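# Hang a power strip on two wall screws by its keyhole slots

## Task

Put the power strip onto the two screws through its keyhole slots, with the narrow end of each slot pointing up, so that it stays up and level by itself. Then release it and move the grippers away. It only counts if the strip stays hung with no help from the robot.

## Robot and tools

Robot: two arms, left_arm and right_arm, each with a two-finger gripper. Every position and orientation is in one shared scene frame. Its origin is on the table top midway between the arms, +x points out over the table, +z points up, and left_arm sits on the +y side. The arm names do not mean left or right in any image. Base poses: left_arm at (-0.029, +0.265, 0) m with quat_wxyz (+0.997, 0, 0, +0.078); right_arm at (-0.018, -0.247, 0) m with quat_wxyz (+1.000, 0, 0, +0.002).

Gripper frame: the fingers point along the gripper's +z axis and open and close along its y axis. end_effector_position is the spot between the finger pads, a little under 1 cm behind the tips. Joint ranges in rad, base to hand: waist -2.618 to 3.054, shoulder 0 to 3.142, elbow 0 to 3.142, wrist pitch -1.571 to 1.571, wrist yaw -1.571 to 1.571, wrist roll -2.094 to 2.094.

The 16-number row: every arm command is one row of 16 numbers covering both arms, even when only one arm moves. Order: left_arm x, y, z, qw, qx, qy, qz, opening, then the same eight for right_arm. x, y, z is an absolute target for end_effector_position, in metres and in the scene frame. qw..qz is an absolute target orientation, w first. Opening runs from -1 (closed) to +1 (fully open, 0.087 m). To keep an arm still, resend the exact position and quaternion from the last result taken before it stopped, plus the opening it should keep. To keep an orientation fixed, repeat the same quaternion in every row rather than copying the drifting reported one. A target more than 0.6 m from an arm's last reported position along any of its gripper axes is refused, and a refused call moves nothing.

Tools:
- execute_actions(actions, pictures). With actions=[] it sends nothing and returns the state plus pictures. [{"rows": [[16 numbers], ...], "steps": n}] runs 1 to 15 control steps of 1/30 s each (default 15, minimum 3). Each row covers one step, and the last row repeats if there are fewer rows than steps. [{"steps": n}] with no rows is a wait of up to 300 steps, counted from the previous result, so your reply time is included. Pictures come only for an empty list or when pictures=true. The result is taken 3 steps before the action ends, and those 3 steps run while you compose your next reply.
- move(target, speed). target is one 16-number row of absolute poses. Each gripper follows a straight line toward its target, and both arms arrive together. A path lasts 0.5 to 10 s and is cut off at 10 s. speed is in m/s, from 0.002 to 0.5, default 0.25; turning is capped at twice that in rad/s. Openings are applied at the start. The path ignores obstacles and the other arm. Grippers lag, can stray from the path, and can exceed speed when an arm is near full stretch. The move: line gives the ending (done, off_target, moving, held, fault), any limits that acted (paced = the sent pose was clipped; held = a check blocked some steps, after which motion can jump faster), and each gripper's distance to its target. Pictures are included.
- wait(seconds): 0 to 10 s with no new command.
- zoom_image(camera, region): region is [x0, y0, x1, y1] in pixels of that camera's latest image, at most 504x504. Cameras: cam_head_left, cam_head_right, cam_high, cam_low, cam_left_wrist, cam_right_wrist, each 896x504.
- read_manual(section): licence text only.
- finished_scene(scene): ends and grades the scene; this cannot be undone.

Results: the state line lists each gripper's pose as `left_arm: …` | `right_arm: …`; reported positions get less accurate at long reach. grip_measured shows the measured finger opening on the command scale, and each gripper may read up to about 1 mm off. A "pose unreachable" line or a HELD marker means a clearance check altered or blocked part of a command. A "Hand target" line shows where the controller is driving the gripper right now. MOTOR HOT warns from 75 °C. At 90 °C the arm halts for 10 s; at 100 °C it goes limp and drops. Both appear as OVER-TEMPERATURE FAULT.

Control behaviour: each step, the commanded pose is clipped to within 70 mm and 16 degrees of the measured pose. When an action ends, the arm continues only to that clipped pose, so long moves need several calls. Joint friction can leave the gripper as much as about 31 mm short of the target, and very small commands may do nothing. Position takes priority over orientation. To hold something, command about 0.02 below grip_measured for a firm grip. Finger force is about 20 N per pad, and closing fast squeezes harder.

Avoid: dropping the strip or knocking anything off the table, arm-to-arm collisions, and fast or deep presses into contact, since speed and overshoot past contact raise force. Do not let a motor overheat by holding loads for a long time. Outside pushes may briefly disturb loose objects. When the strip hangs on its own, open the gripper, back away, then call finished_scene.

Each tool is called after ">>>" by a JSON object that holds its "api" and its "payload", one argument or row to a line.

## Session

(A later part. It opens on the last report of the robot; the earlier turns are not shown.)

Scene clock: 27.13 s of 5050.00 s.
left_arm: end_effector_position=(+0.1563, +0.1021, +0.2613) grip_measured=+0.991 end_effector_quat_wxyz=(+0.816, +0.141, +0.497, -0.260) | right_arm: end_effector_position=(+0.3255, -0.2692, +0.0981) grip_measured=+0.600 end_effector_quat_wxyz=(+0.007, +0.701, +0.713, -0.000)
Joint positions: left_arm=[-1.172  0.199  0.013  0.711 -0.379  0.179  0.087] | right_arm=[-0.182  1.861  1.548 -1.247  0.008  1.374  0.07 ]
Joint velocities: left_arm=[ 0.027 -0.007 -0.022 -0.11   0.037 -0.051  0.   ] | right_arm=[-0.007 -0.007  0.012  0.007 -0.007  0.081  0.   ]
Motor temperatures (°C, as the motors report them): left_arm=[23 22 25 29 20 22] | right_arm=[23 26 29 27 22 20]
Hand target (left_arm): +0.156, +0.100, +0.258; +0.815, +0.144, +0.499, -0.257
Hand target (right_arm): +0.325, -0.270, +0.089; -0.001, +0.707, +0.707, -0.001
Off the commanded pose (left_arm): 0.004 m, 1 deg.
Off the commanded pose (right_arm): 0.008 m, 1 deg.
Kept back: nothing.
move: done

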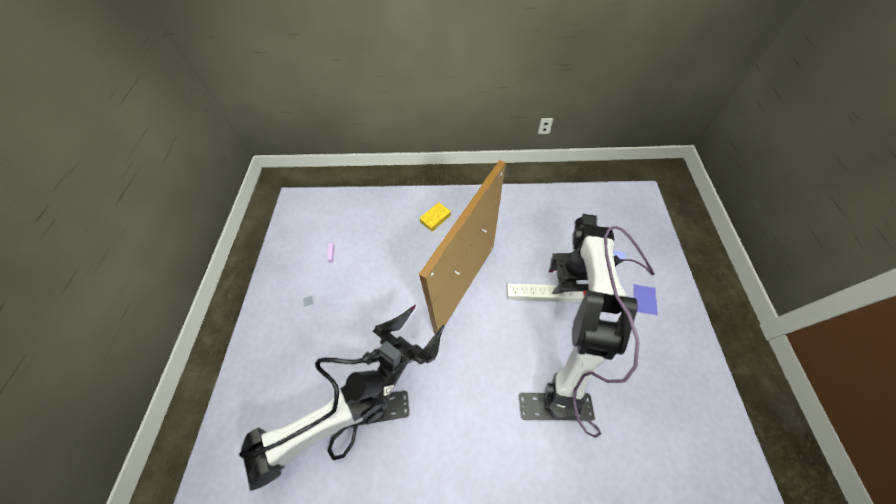

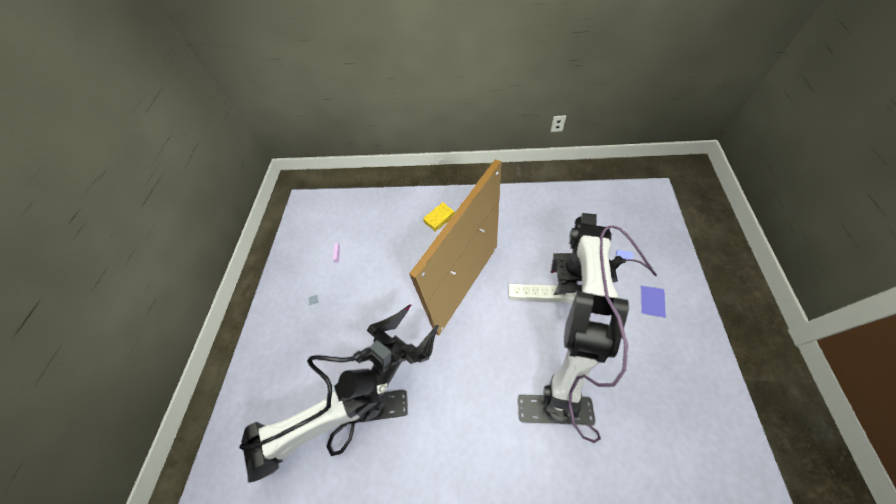

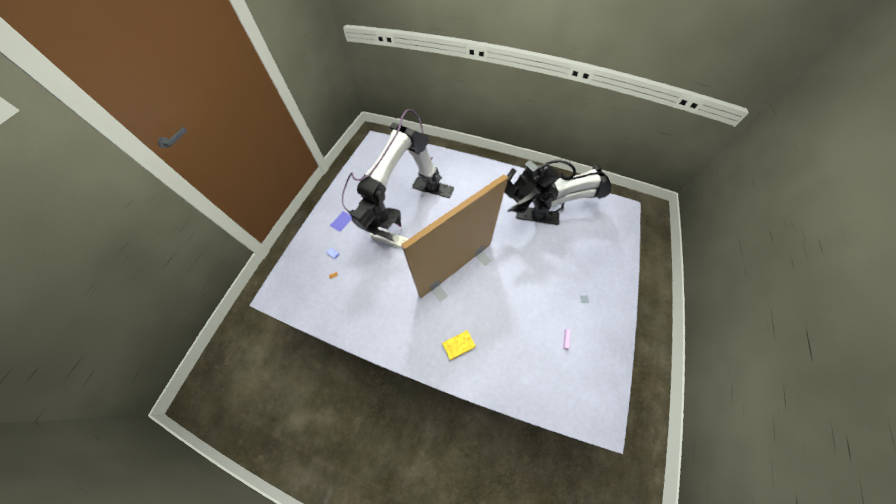

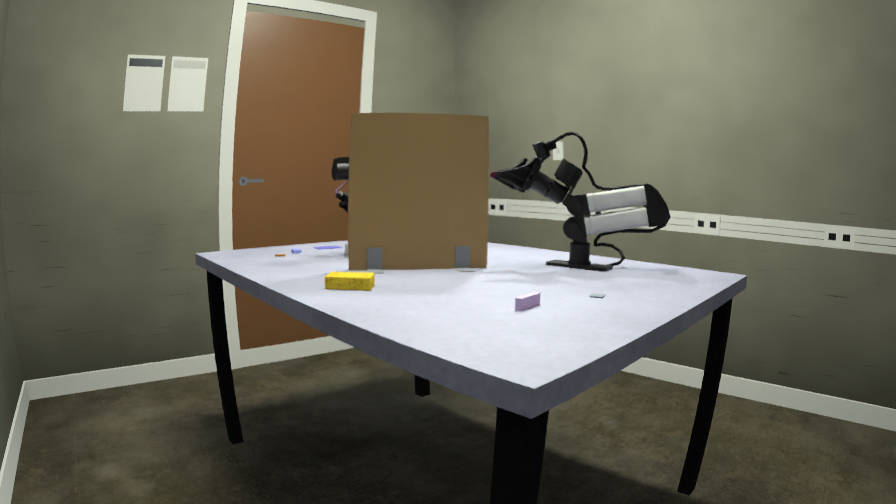

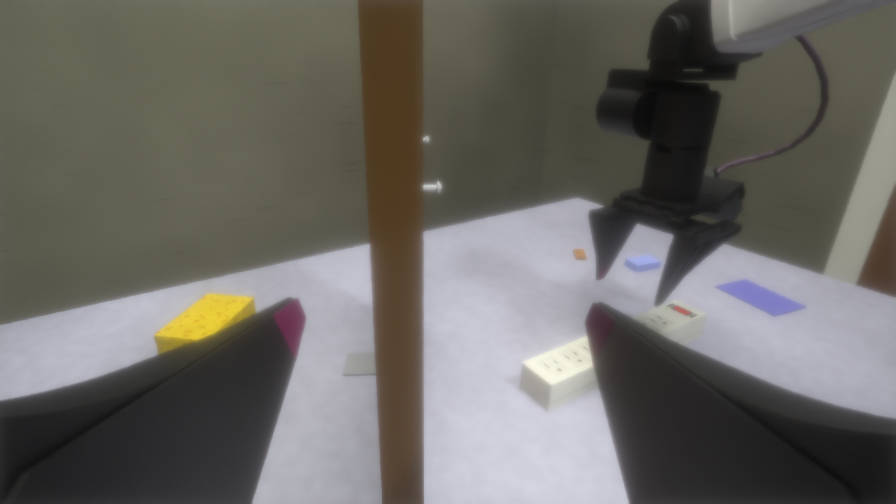

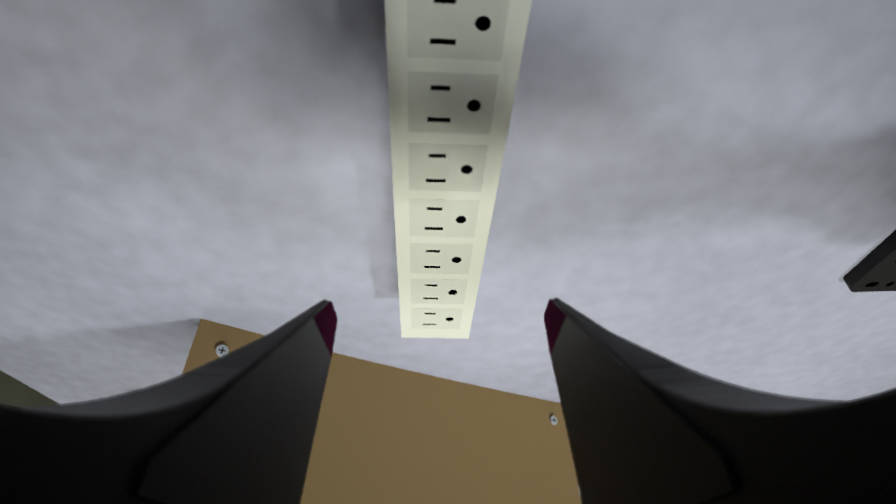

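>>> {"api": "move", "payload": {
  "target": [0.1565,0.10,0.258,0.815,0.144,0.499,-0.257,1,0.324,-0.265,0.013,0,0.72,0.694,0,0.6],
  "speed": 0.15
}}

>>> {"api": "move", "payload": {
  "target": [0.1565,0.10,0.258,0.815,0.144,0.499,-0.257,1,0.324,-0.265,0.013,0,0.72,0.694,0,-0.3]
}}

>>> {"api": "move", "payload": {
  "target": [0.1565,0.10,0.258,0.815,0.144,0.499,-0.257,1,0.30,-0.25,0.2,0.2,0.6,0.7,0.3,-0.3]
}}

>>> {"api": "move", "payload": {
  "target": [0.1565,0.09,0.258,0.815,0.144,0.499,-0.257,1,0.31,-0.075,0.314,0.24,0.135,0.653,0.712,-0.3]
}}

Scene clock: 28.57 s of 5050.00 s.
left_arm: end_effector_position=(+0.1563, +0.1021, +0.2613) grip_measured=+0.991 end_effector_quat_wxyz=(+0.816, +0.141, +0.497, -0.260) | right_arm: end_effector_position=(+0.3245, -0.2686, +0.0200) grip_measured=+0.600 end_effector_quat_wxyz=(+0.005, +0.719, +0.695, -0.001)
Joint positions: left_arm=[-1.172  0.199  0.013  0.711 -0.379  0.179  0.087] | right_arm=[-0.182  1.919  1.307 -0.952  0.008  1.426  0.07 ]
Joint velocities: left_arm=[-0.017 -0.012  0.002 -0.007  0.007  0.007 -0.   ] | right_arm=[ 0.002 -0.007 -0.012  0.051 -0.007  0.022 -0.   ]
Motor temperatures (°C, as the motors report them): left_arm=[23 22 25 29 20 22] | right_arm=[23 26 29 27 22 20]
Hand target (left_arm): +0.156, +0.100, +0.258; +0.815, +0.144, +0.499, -0.257
Hand target (right_arm): +0.324, -0.265, +0.013; -0.000, +0.720, +0.694, -0.000
Off the commanded pose (left_arm): 0.004 m, 1 deg.
Off the commanded pose (right_arm): 0.008 m, 1 deg.
Kept back: nothing.
move: done

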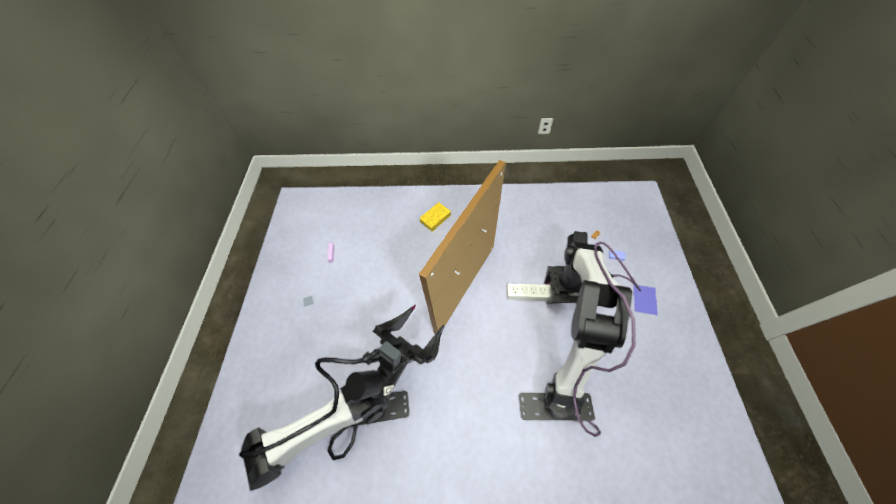

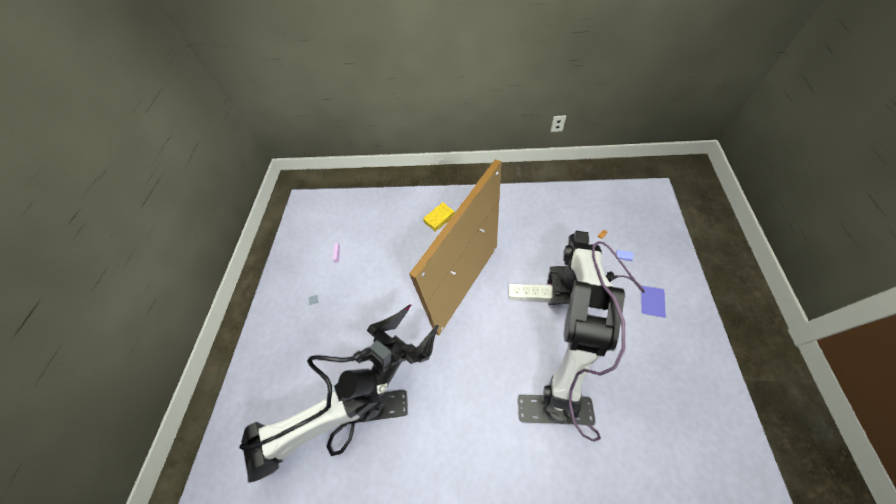

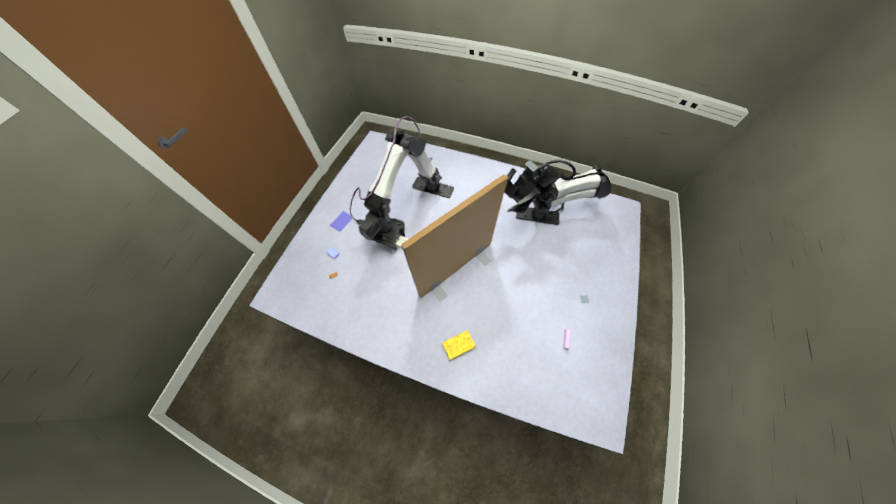

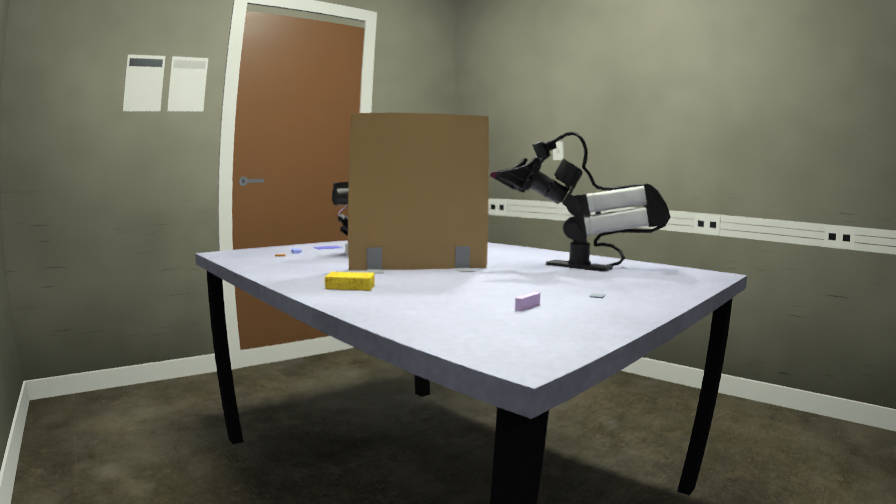

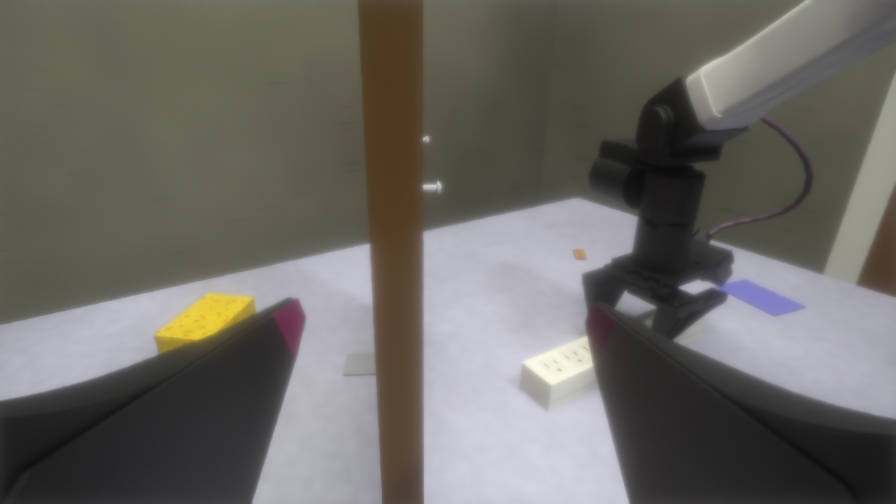

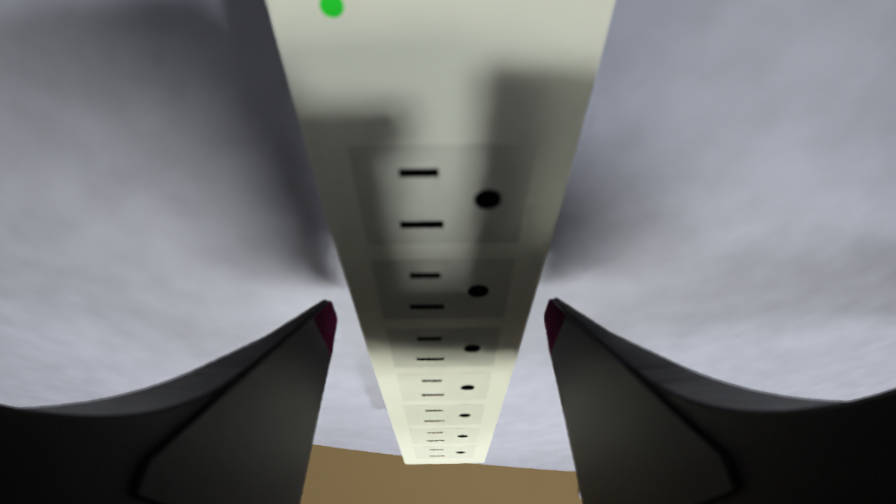

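Scene clock: 29.27 s of 5050.00 s.
left_arm: end_effector_position=(+0.1563, +0.1021, +0.2613) grip_measured=+0.991 end_effector_quat_wxyz=(+0.816, +0.141, +0.497, -0.260) | right_arm: end_effector_position=(+0.3240, -0.2686, +0.0200) grip_measured=-0.045 end_effector_quat_wxyz=(+0.004, +0.719, +0.695, -0.002)
Joint positions: left_arm=[-1.172  0.199  0.013  0.711 -0.379  0.179  0.087] | right_arm=[-0.182  1.919  1.307 -0.954  0.008  1.425  0.042]
Joint velocities: left_arm=[-0.007 -0.007 -0.012  0.022 -0.022  0.051  0.001] | right_arm=[-0.012 -0.022 -0.012 -0.051 -0.007 -0.051  0.   ]
Motor temperatures (°C, as the motors report them): left_arm=[23 22 25 29 20 22] | right_arm=[23 26 29 26 22 20]
Hand target (left_arm): +0.156, +0.100, +0.258; +0.815, +0.144, +0.499, -0.257
Hand target (right_arm): +0.324, -0.265, +0.013; -0.000, +0.720, +0.694, -0.000
Off the commanded pose (left_arm): 0.004 m, 1 deg.
Off the commanded pose (right_arm): 0.008 m, 1 deg.
Kept back: nothing.
move: done

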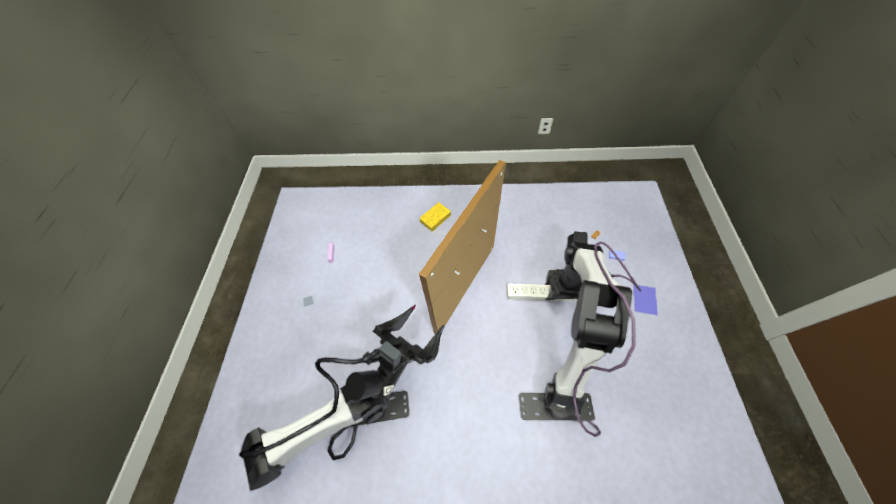

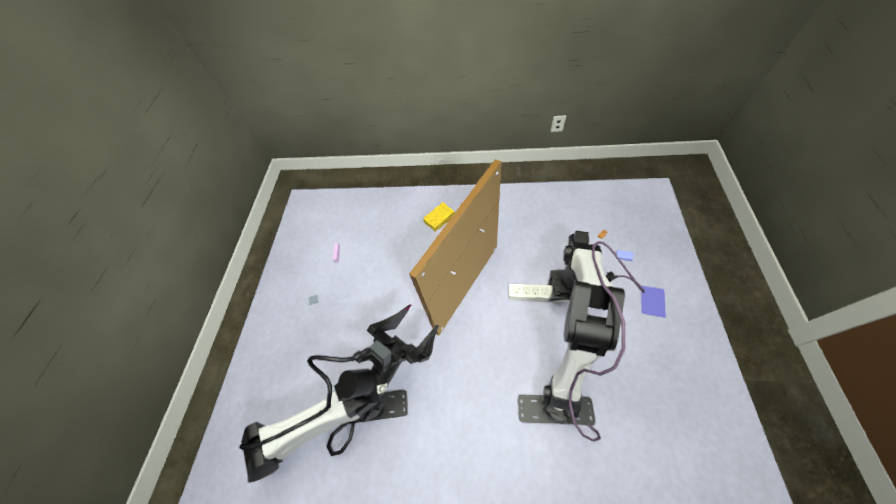

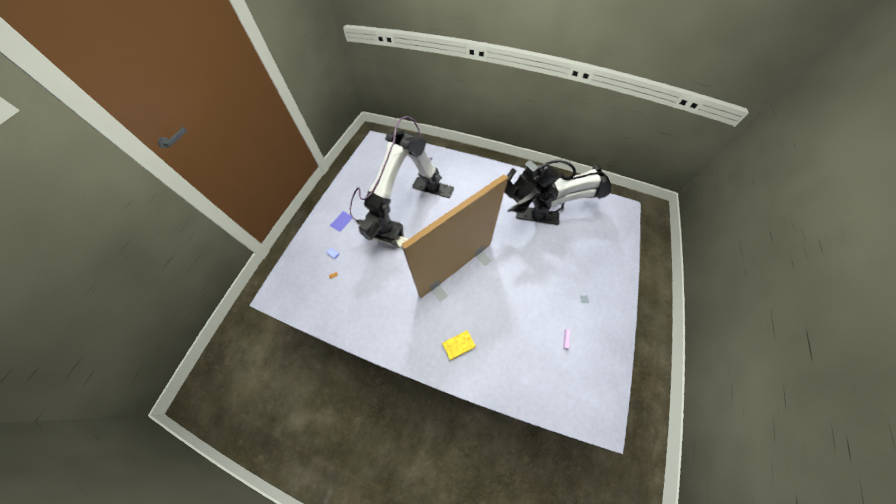

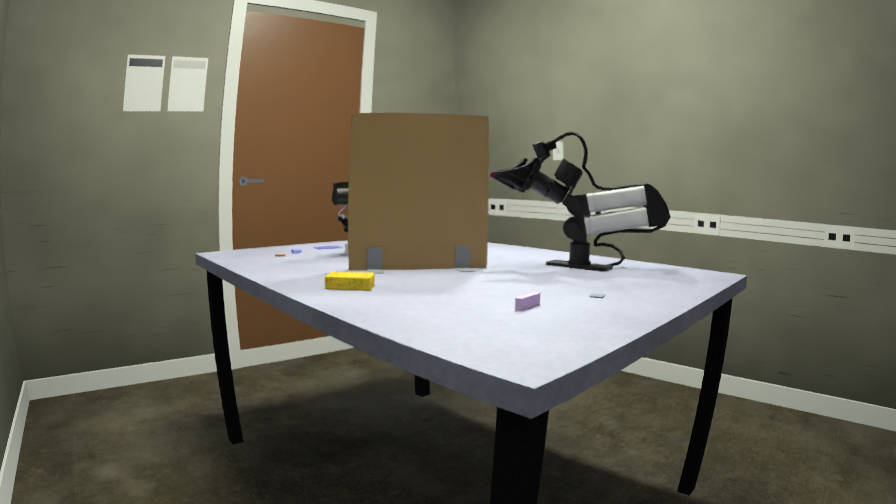

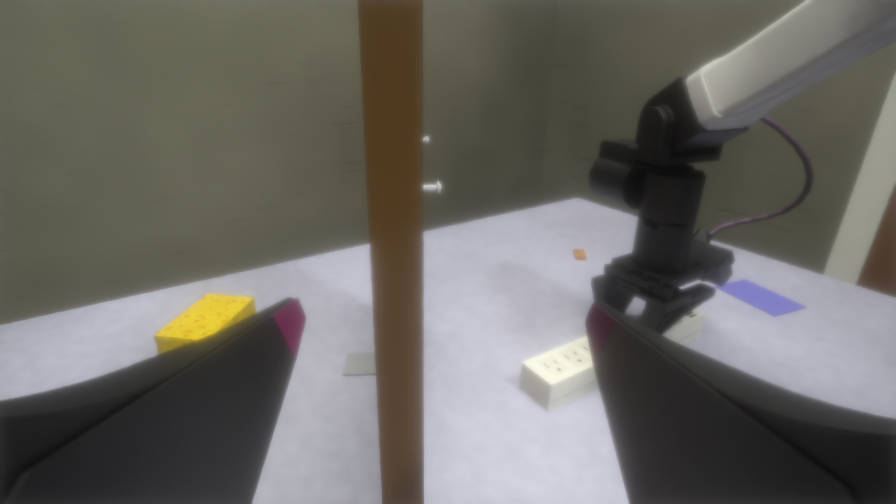

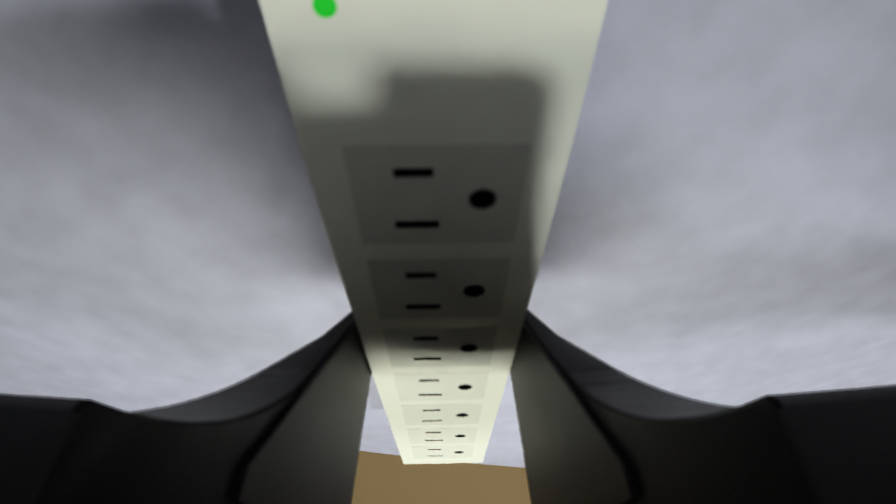

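Scene clock: 31.27 s of 5050.00 s.
left_arm: end_effector_position=(+0.1563, +0.1021, +0.2613) grip_measured=+0.991 end_effector_quat_wxyz=(+0.816, +0.141, +0.497, -0.260) | right_arm: end_effector_position=(+0.2813, -0.2538, +0.1740) grip_measured=-0.045 end_effector_quat_wxyz=(+0.157, +0.635, +0.714, +0.248)
Joint positions: left_arm=[-1.172  0.199  0.013  0.711 -0.379  0.179  0.087] | right_arm=[-0.344  1.245  1.071 -0.892 -0.332  1.199  0.042]
Joint velocities: left_arm=[-0.032 -0.002 -0.017  0.066  0.037 -0.051 -0.001] | right_arm=[-0.007  0.002 -0.002 -0.007  0.022  0.037  0.   ]
Motor temperatures (°C, as the motors report them): left_arm=[23 22 25 29 20 22] | right_arm=[23 27 29 27 22 20]
Hand target (left_arm): +0.156, +0.100, +0.258; +0.815, +0.144, +0.499, -0.257
Hand target (right_arm): +0.296, -0.250, +0.202; +0.199, +0.609, +0.706, +0.301
Off the commanded pose (left_arm): 0.004 m, 1 deg.
Off the commanded pose (right_arm): 0.032 m, 9 deg.
Kept back: nothing.
move: off_target (right_arm)

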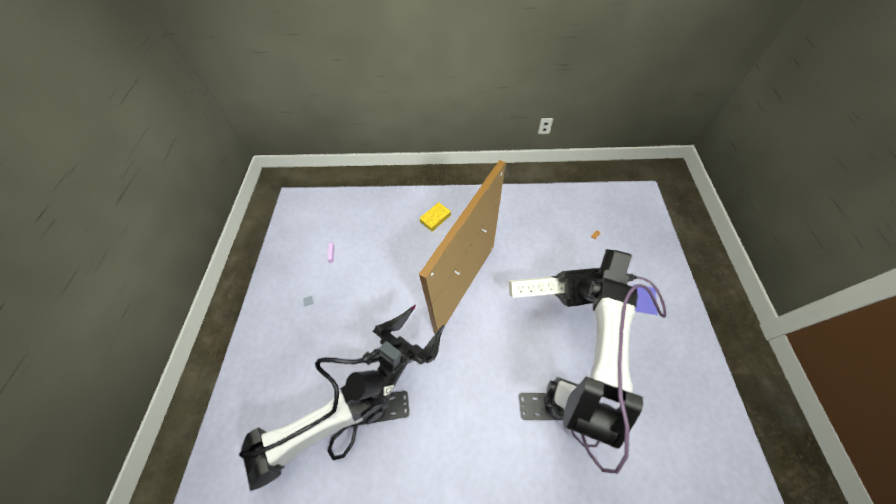

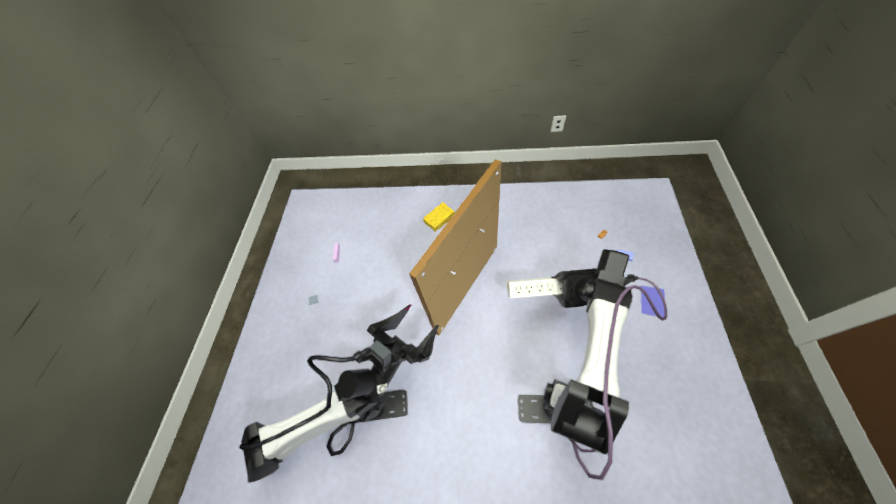

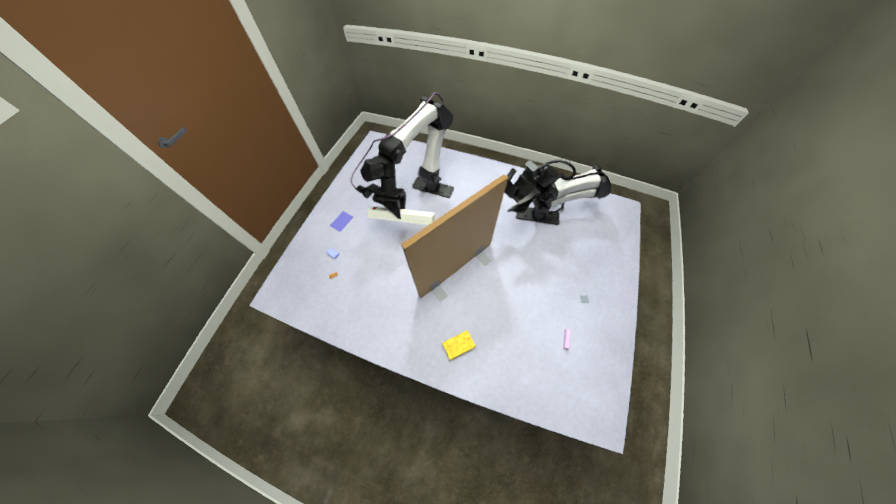

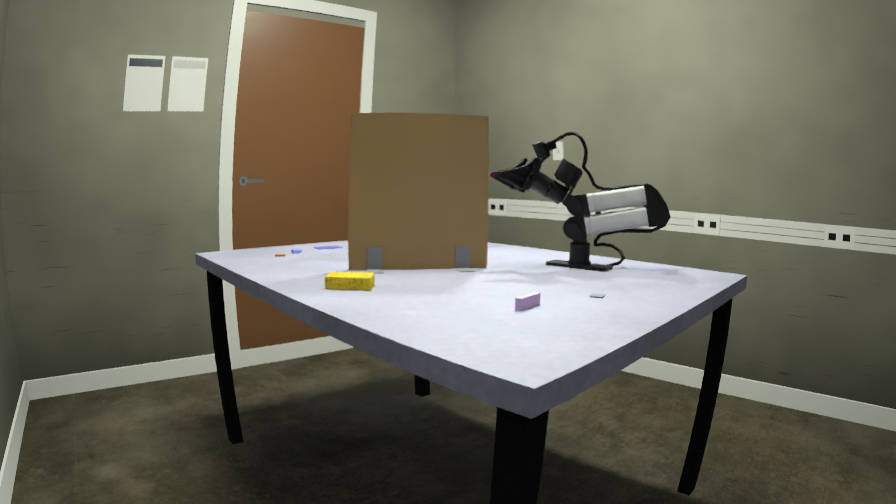

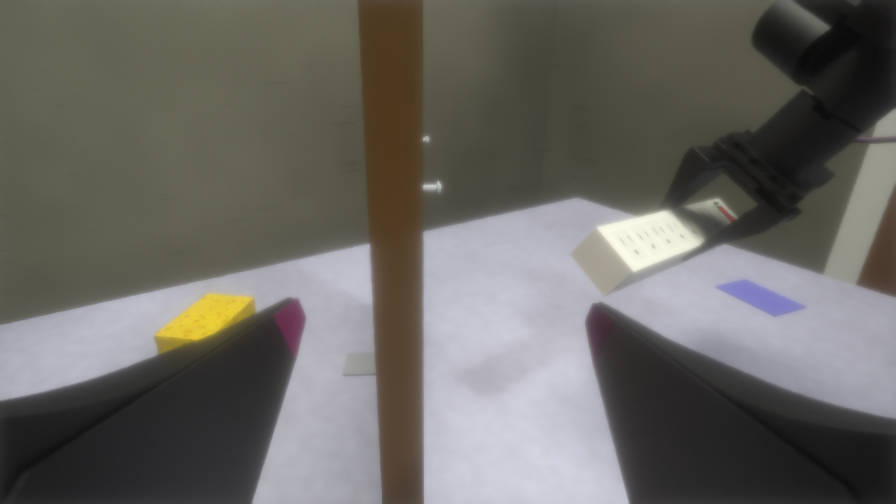

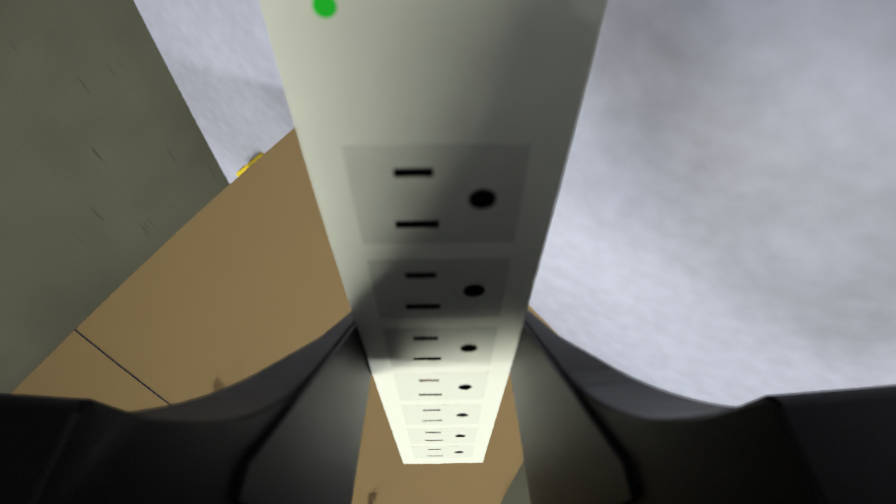

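Scene clock: 35.10 s of 5050.00 s.
left_arm: end_effector_position=(+0.1564, +0.0915, +0.2622) grip_measured=+0.991 end_effector_quat_wxyz=(+0.815, +0.141, +0.498, -0.261) | right_arm: end_effector_position=(+0.3130, -0.0762, +0.2923) grip_measured=-0.045 end_effector_quat_wxyz=(+0.211, +0.175, +0.664, +0.695)
Joint positions: left_arm=[-1.231  0.341  0.013  0.864 -0.428  0.208  0.087] | right_arm=[-0.003  1.37   0.739  0.738 -1.015  1.624  0.042]
Joint velocities: left_arm=[-0.002 -0.007 -0.017  0.066 -0.051 -0.081  0.001] | right_arm=[ 0.012  0.002  0.002  0.095 -0.051  0.066  0.001]
Motor temperatures (°C, as the motors report them): left_arm=[23 22 25 29 20 22] | right_arm=[23 27 30 28 22 20]
Hand target (left_arm): +0.157, +0.090, +0.258; +0.814, +0.145, +0.500, -0.257
Hand target (right_arm): +0.307, -0.072, +0.316; +0.238, +0.137, +0.646, +0.713
Off the commanded pose (left_arm): 0.005 m, 1 deg.
Off the commanded pose (right_arm): 0.022 m, 6 deg.
joint sent to its limit (left arm) — the command would take joint 3 (elbow) past its lower limit, so that joint was sent only as far as its limit.
Kept back: nothing.
move: off_target (right_arm)

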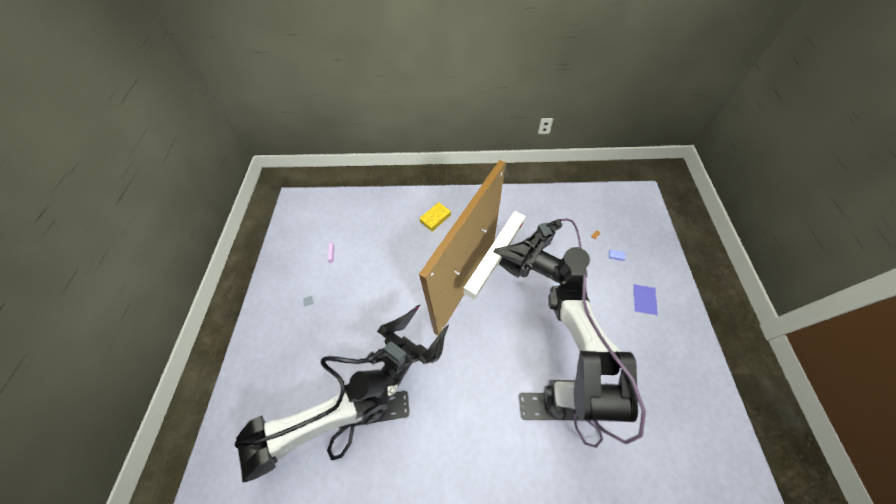

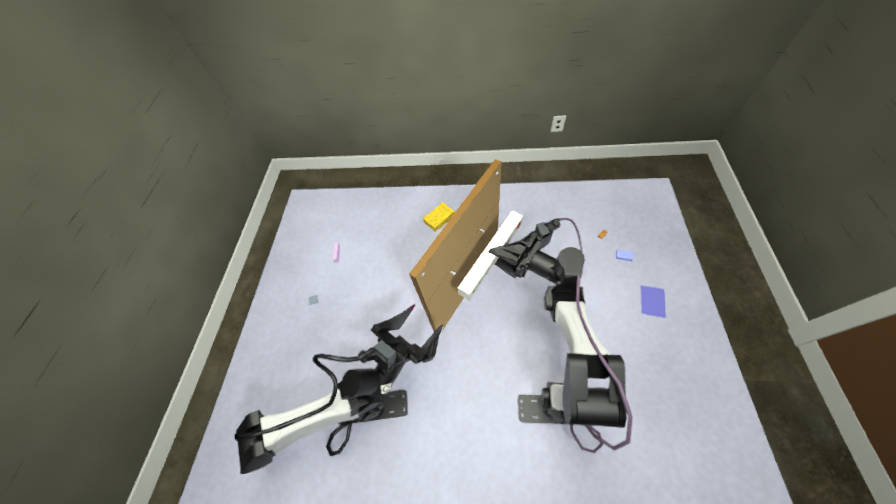

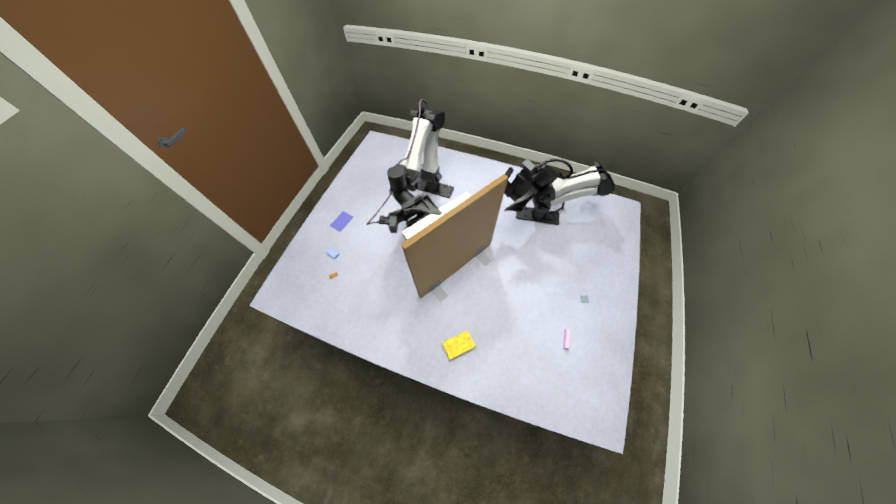

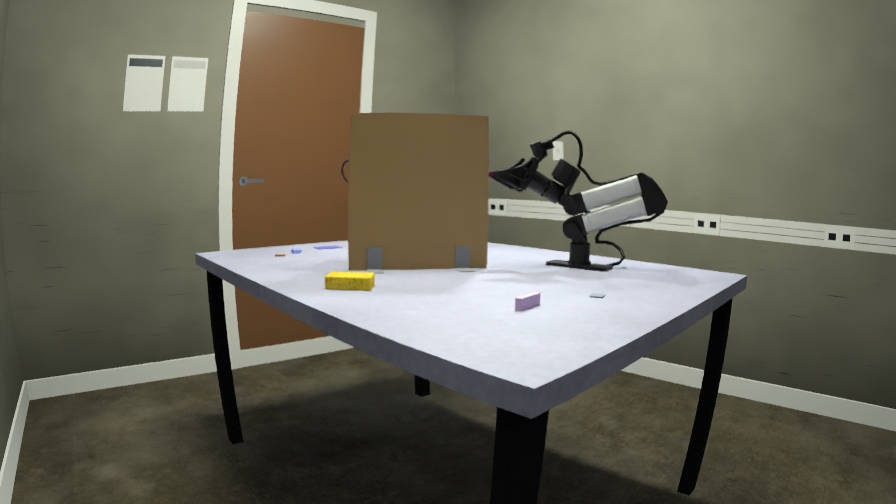

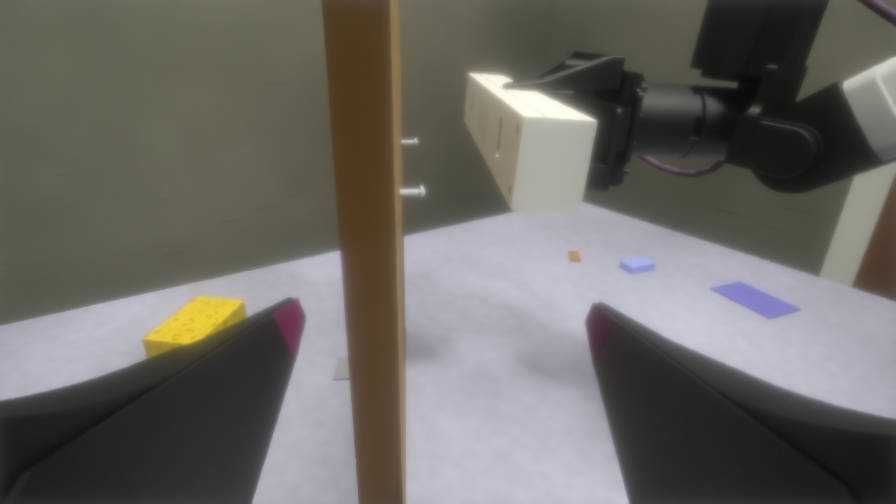

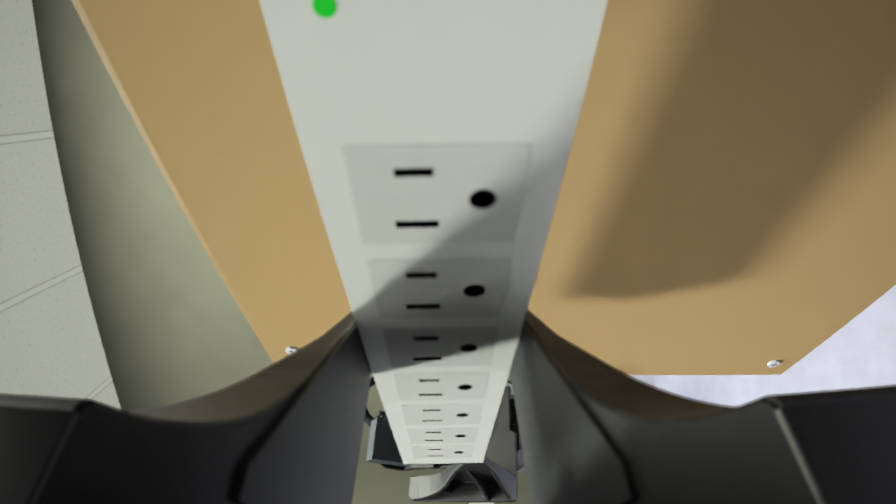

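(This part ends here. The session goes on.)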